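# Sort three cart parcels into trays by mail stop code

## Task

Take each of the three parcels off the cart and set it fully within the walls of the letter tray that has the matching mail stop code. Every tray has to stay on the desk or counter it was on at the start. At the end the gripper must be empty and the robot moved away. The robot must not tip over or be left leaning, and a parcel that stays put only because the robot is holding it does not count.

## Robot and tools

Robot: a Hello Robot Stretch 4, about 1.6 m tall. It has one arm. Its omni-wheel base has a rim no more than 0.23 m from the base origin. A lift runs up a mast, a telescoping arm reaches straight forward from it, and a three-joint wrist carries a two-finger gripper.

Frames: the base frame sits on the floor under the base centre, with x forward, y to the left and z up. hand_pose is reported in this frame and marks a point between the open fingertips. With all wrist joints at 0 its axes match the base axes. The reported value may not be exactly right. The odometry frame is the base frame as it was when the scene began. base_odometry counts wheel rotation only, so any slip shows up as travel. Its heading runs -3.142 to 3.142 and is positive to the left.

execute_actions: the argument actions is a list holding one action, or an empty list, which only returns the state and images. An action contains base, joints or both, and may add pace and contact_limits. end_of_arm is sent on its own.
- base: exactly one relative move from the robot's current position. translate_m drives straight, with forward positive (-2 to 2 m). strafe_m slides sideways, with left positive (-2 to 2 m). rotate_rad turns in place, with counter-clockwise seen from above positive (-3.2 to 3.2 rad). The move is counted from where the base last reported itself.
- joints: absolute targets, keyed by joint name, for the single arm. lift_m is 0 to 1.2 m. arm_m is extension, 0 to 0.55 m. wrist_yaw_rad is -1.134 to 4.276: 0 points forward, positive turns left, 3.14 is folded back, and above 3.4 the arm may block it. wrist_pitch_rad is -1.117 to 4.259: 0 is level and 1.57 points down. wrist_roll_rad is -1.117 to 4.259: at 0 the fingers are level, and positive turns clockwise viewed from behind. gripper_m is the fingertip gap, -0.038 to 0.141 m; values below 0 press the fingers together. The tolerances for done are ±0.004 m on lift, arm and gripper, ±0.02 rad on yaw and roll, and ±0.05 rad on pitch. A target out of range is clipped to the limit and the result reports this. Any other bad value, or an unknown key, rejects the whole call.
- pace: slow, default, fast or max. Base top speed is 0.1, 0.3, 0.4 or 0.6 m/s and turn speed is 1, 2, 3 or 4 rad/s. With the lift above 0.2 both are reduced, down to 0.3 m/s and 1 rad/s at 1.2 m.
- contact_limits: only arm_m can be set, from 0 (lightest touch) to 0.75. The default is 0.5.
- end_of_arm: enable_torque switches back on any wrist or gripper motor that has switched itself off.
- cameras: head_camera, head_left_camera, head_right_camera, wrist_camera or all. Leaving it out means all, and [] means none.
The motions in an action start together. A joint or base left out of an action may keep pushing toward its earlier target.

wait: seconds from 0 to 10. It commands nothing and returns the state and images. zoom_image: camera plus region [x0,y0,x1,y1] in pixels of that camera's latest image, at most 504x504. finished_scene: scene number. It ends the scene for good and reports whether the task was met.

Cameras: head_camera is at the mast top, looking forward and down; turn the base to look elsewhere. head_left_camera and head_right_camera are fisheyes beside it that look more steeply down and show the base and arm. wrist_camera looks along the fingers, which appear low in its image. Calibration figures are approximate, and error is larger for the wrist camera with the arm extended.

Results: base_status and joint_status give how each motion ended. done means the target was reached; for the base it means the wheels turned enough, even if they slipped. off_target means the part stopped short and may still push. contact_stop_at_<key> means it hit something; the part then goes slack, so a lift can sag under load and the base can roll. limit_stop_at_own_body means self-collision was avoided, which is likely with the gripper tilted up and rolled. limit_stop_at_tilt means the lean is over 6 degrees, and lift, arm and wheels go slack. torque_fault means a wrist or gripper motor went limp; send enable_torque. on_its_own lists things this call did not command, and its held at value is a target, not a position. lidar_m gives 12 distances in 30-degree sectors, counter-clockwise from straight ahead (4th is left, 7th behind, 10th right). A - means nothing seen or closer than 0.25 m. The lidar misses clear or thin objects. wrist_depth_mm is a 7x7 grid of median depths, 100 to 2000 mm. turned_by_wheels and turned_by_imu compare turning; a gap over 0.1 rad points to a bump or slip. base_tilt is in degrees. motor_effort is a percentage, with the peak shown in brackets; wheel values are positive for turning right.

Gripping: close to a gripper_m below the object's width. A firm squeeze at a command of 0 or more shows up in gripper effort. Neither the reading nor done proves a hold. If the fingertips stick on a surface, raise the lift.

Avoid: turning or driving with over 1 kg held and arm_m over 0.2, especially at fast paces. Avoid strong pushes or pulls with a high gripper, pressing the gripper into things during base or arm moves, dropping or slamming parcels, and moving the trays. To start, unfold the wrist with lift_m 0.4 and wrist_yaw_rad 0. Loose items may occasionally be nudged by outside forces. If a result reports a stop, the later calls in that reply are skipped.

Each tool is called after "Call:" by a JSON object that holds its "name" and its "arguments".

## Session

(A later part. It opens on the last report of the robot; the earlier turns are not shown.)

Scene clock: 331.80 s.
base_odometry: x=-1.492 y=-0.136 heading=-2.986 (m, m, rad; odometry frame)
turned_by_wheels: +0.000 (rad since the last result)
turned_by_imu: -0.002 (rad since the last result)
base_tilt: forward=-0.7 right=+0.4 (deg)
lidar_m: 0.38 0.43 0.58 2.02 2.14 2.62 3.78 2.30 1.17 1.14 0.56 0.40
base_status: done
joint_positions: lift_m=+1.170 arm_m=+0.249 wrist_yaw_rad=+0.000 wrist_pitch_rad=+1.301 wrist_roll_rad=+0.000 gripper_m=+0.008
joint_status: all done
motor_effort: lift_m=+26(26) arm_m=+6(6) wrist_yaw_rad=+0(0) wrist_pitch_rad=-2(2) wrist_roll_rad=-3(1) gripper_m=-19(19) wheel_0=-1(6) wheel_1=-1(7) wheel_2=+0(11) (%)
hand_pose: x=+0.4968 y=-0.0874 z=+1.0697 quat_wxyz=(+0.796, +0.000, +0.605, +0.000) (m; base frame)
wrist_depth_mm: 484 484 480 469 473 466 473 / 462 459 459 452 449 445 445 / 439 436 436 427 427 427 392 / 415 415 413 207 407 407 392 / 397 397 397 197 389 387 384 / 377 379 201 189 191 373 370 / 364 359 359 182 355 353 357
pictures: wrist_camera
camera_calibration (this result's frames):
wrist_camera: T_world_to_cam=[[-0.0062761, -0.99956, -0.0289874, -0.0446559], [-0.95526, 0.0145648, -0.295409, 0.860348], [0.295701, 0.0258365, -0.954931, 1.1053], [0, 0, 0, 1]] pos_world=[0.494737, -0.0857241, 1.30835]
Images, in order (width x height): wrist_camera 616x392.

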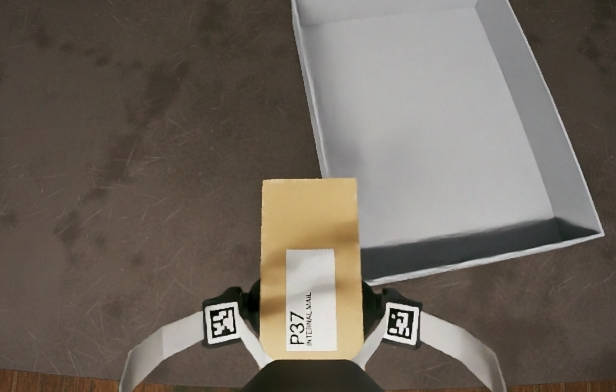

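Call:
{"name": "execute_actions", "arguments": {"actions": [{"base":{"strafe_m":-0.135},"joints":{"arm_m":0.44,"wrist_roll_rad":-0.15}}], "cameras": ["wrist_camera"]}}

Call:
{"name": "execute_actions", "arguments": {"actions": [{"joints":{"lift_m":1.045}}], "cameras": ["wrist_camera"]}}

Call:
{"name": "execute_actions", "arguments": {"actions": [{"joints":{"gripper_m":0.075}}], "cameras": []}}

Call:
{"name": "execute_actions", "arguments": {"actions": [{"joints":{"lift_m":1.15},"pace":"fast"}], "cameras": ["wrist_camera"]}}

Call:
{"name": "execute_actions", "arguments": {"actions": [{"base":{"translate_m":-0.4},"joints":{"arm_m":0},"pace":"fast"}]}}

Scene clock: 346.80 s.
base_odometry: x=-1.513 y=-0.003 heading=-2.986 (m, m, rad; odometry frame)
turned_by_wheels: +0.000 (rad since the last result)
turned_by_imu: -0.002 (rad since the last result)
base_tilt: forward=-0.6 right=+0.4 (deg)
lidar_m: 0.38 0.41 0.58 2.16 2.28 2.79 3.78 2.15 1.03 1.01 0.57 0.43
base_status: done
joint_positions: lift_m=+1.170 arm_m=+0.439 wrist_yaw_rad=+0.000 wrist_pitch_rad=+1.301 wrist_roll_rad=-0.150 gripper_m=+0.008
joint_status: all done
motor_effort: lift_m=+26(26) arm_m=+6(7) wrist_yaw_rad=-1(1) wrist_pitch_rad=-2(2) wrist_roll_rad=-1(1) gripper_m=-21(20) wheel_0=-1(6) wheel_1=+0(7) wheel_2=-2(3) (%)
hand_pose: x=+0.6867 y=-0.0874 z=+1.0697 quat_wxyz=(+0.794, -0.060, +0.604, +0.045) (m; base frame)
wrist_depth_mm: 469 469 473 473 473 445 430 / 445 449 449 452 452 462 462 / 424 427 410 418 421 436 439 / 404 404 407 206 407 415 418 / 387 387 389 198 387 397 399 / 368 370 200 188 191 379 379 / 357 329 353 182 357 336 366
pictures: wrist_camera
camera_calibration (this result's frames):
wrist_camera: T_world_to_cam=[[0.137716, -0.990412, 0.0108687, -0.184183], [-0.946582, -0.134836, -0.292918, 1.0201], [0.291575, 0.0300513, -0.956076, 1.05356], [0, 0, 0, 1]] pos_world=[0.683787, -0.0765312, 1.30809]
Images, in order (width x height): wrist_camera 616x392.

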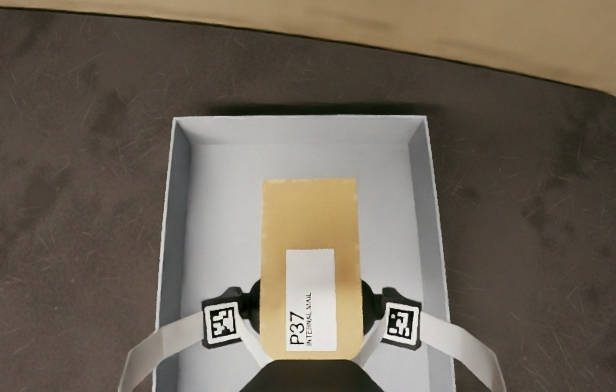

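Scene clock: 348.37 s.
base_odometry: x=-1.513 y=-0.003 heading=-2.986 (m, m, rad; odometry frame)
turned_by_wheels: +0.000 (rad since the last result)
turned_by_imu: -0.001 (rad since the last result)
base_tilt: forward=-0.8 right=+0.5 (deg)
lidar_m: 0.38 0.41 0.59 2.15 2.30 2.79 3.77 2.16 1.03 0.99 0.59 0.40
base_status: not commanded
joint_positions: lift_m=+1.045 arm_m=+0.439 wrist_yaw_rad=+0.000 wrist_pitch_rad=+1.301 wrist_roll_rad=-0.150 gripper_m=+0.008
joint_status: all done
motor_effort: lift_m=+15(15) arm_m=+6(6) wrist_yaw_rad=-2(0) wrist_pitch_rad=-2(2) wrist_roll_rad=+1(3) gripper_m=-20(20) wheel_0=+0(1) wheel_1=+0(0) wheel_2=-1(1) (%)
hand_pose: x=+0.6867 y=-0.0874 z=+0.9456 quat_wxyz=(+0.794, -0.060, +0.604, +0.045) (m; base frame)
wrist_depth_mm: 319 322 267 264 270 330 332 / 304 286 298 300 301 297 317 / 290 283 290 290 293 289 301 / 276 264 276 206 279 271 285 / 263 258 264 197 266 251 272 / 250 248 200 189 191 248 259 / 242 204 240 182 243 202 248
pictures: wrist_camera
camera_calibration (this result's frames):
wrist_camera: T_world_to_cam=[[0.137718, -0.990412, 0.0108482, -0.182812], [-0.946626, -0.134836, -0.292777, 0.983617], [0.291433, 0.0300513, -0.956119, 0.935033], [0, 0, 0, 1]] pos_world=[0.683795, -0.0765312, 1.18397]
Images, in order (width x height): wrist_camera 616x392.

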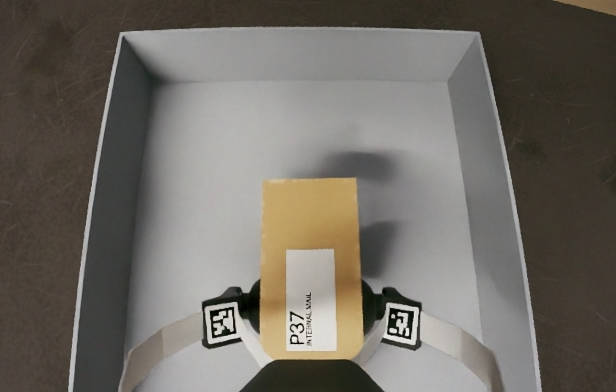

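Scene clock: 349.83 s.
base_odometry: x=-1.513 y=-0.003 heading=-2.986 (m, m, rad; odometry frame)
turned_by_wheels: +0.000 (rad since the last result)
turned_by_imu: -0.001 (rad since the last result)
base_tilt: forward=-0.8 right=+0.4 (deg)
lidar_m: 0.37 0.41 0.58 2.12 2.30 2.80 3.79 2.12 1.04 1.02 0.58 0.41
base_status: not commanded
joint_positions: lift_m=+1.045 arm_m=+0.439 wrist_yaw_rad=+0.000 wrist_pitch_rad=+1.301 wrist_roll_rad=-0.150 gripper_m=+0.075
joint_status: all done
motor_effort: lift_m=+15(15) arm_m=+6(7) wrist_yaw_rad=-2(2) wrist_pitch_rad=-2(2) wrist_roll_rad=-1(3) gripper_m=-1(20) wheel_0=-1(1) wheel_1=+0(0) wheel_2=-1(1) (%)
hand_pose: x=+0.6867 y=-0.0874 z=+0.9456 quat_wxyz=(+0.794, -0.060, +0.604, +0.045) (m; base frame)
wrist_depth_mm: 319 320 267 264 270 332 330 / 306 286 298 301 303 304 319 / 289 283 290 291 293 289 300 / 277 265 276 224 281 271 286 / 263 258 265 213 266 251 272 / 250 248 215 204 204 249 259 / 241 227 243 146 245 215 249
pictures: none
No camera images: the call's "cameras" was empty. Leave "cameras" out to get every camera's image.

Scene clock: 351.03 s.
base_odometry: x=-1.513 y=-0.003 heading=-2.986 (m, m, rad; odometry frame)
turned_by_wheels: +0.000 (rad since the last result)
turned_by_imu: +0.000 (rad since the last result)
base_tilt: forward=-0.7 right=+0.4 (deg)
lidar_m: 0.38 0.41 0.60 2.14 2.29 2.77 3.78 2.12 1.04 1.03 0.59 0.42
base_status: not commanded
joint_positions: lift_m=+1.150 arm_m=+0.439 wrist_yaw_rad=+0.000 wrist_pitch_rad=+1.301 wrist_roll_rad=-0.150 gripper_m=+0.075
joint_status: all done
motor_effort: lift_m=+26(31) arm_m=+6(7) wrist_yaw_rad=-2(0) wrist_pitch_rad=-2(2) wrist_roll_rad=+0(4) gripper_m=-2(1) wheel_0=-1(1) wheel_1=+0(0) wheel_2=-1(1) (%)
hand_pose: x=+0.6868 y=-0.0874 z=+1.0497 quat_wxyz=(+0.794, -0.060, +0.604, +0.045) (m; base frame)
wrist_depth_mm: 442 445 452 449 455 445 430 / 427 424 430 430 433 436 439 / 404 404 397 399 397 415 418 / 384 382 384 387 384 394 397 / 368 364 368 320 373 377 379 / 349 349 215 306 207 362 362 / 338 336 338 146 342 342 347
pictures: wrist_camera
camera_calibration (this result's frames):
wrist_camera: T_world_to_cam=[[0.137715, -0.990412, 0.0108842, -0.183988], [-0.946549, -0.134836, -0.293025, 1.01439], [0.291683, 0.0300513, -0.956043, 1.03433], [0, 0, 0, 1]] pos_world=[0.683809, -0.0765312, 1.2881]
Images, in order (width x height): wrist_camera 616x392.

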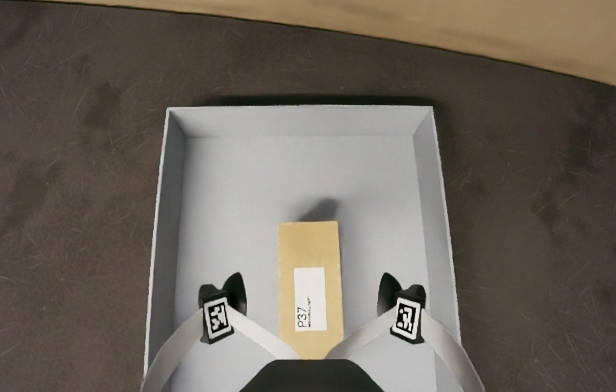

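Scene clock: 353.80 s.
base_odometry: x=-1.117 y=+0.059 heading=-2.986 (m, m, rad; odometry frame)
turned_by_wheels: +0.000 (rad since the last result)
turned_by_imu: +0.000 (rad since the last result)
base_tilt: forward=-0.7 right=+0.3 (deg)
lidar_m: 0.79 0.82 1.17 2.18 2.11 2.72 3.36 2.14 1.00 0.98 1.63 0.82
base_status: done
joint_positions: lift_m=+1.150 arm_m=+0.001 wrist_yaw_rad=+0.000 wrist_pitch_rad=+1.301 wrist_roll_rad=-0.150 gripper_m=+0.075
joint_status: all done
motor_effort: lift_m=+26(26) arm_m=-6(8) wrist_yaw_rad=-2(3) wrist_pitch_rad=-2(1) wrist_roll_rad=-1(1) gripper_m=-3(2) wheel_0=+1(6) wheel_1=+1(3) wheel_2=+0(7) (%)
hand_pose: x=+0.2489 y=-0.0874 z=+1.0497 quat_wxyz=(+0.794, -0.059, +0.604, +0.045) (m; base frame)
wrist_depth_mm: 976 917 866 831 788 741 1464 / 1255 1182 1098 1025 960 1499 1499 / 1397 1430 1430 1397 1397 1430 1430 / 1308 1336 1366 1366 1366 1366 1366 / 1281 1281 1281 1308 1281 1308 1308 / 1205 1229 216 1229 207 1255 1255 / 1138 1138 976 146 1182 1205 1205
pictures: head_camera, head_left_camera, head_right_camera, wrist_camera
camera_calibration (this result's frames):
wrist_camera: T_world_to_cam=[[0.13753, -0.990438, 0.0108775, -0.123656], [-0.946596, -0.13466, -0.292955, 0.599908], [0.291619, 0.0299936, -0.956064, 1.16208], [0, 0, 0, 1]] pos_world=[0.245993, -0.0765452, 1.28811]
Images, in order (width x height): head_camera 420x560, head_left_camera 420x672, head_right_camera 420x672, wrist_camera 616x392.

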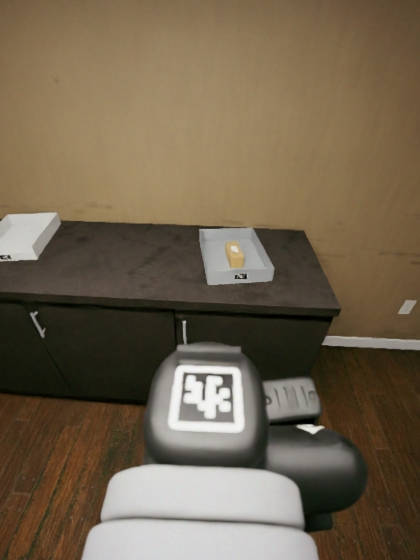

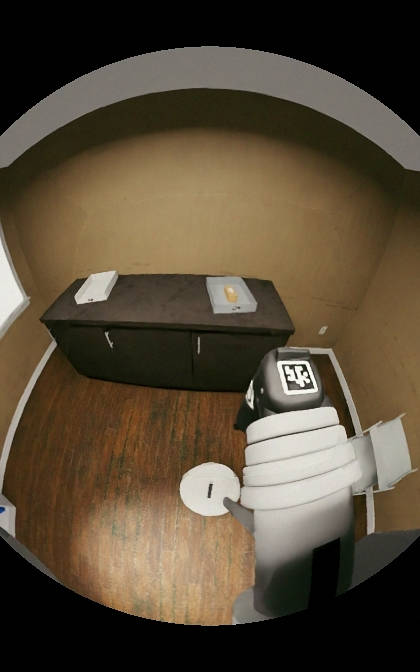

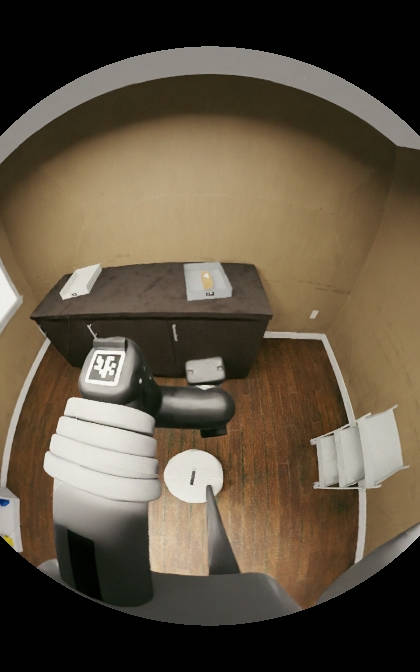

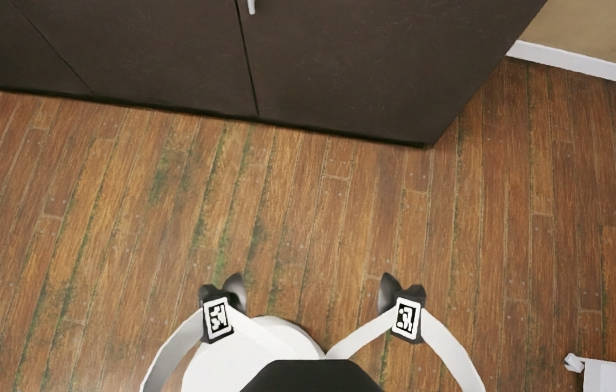

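Call:
{"name": "finished_scene", "arguments": {"scene": 1}}

The scene is finished: the task was done.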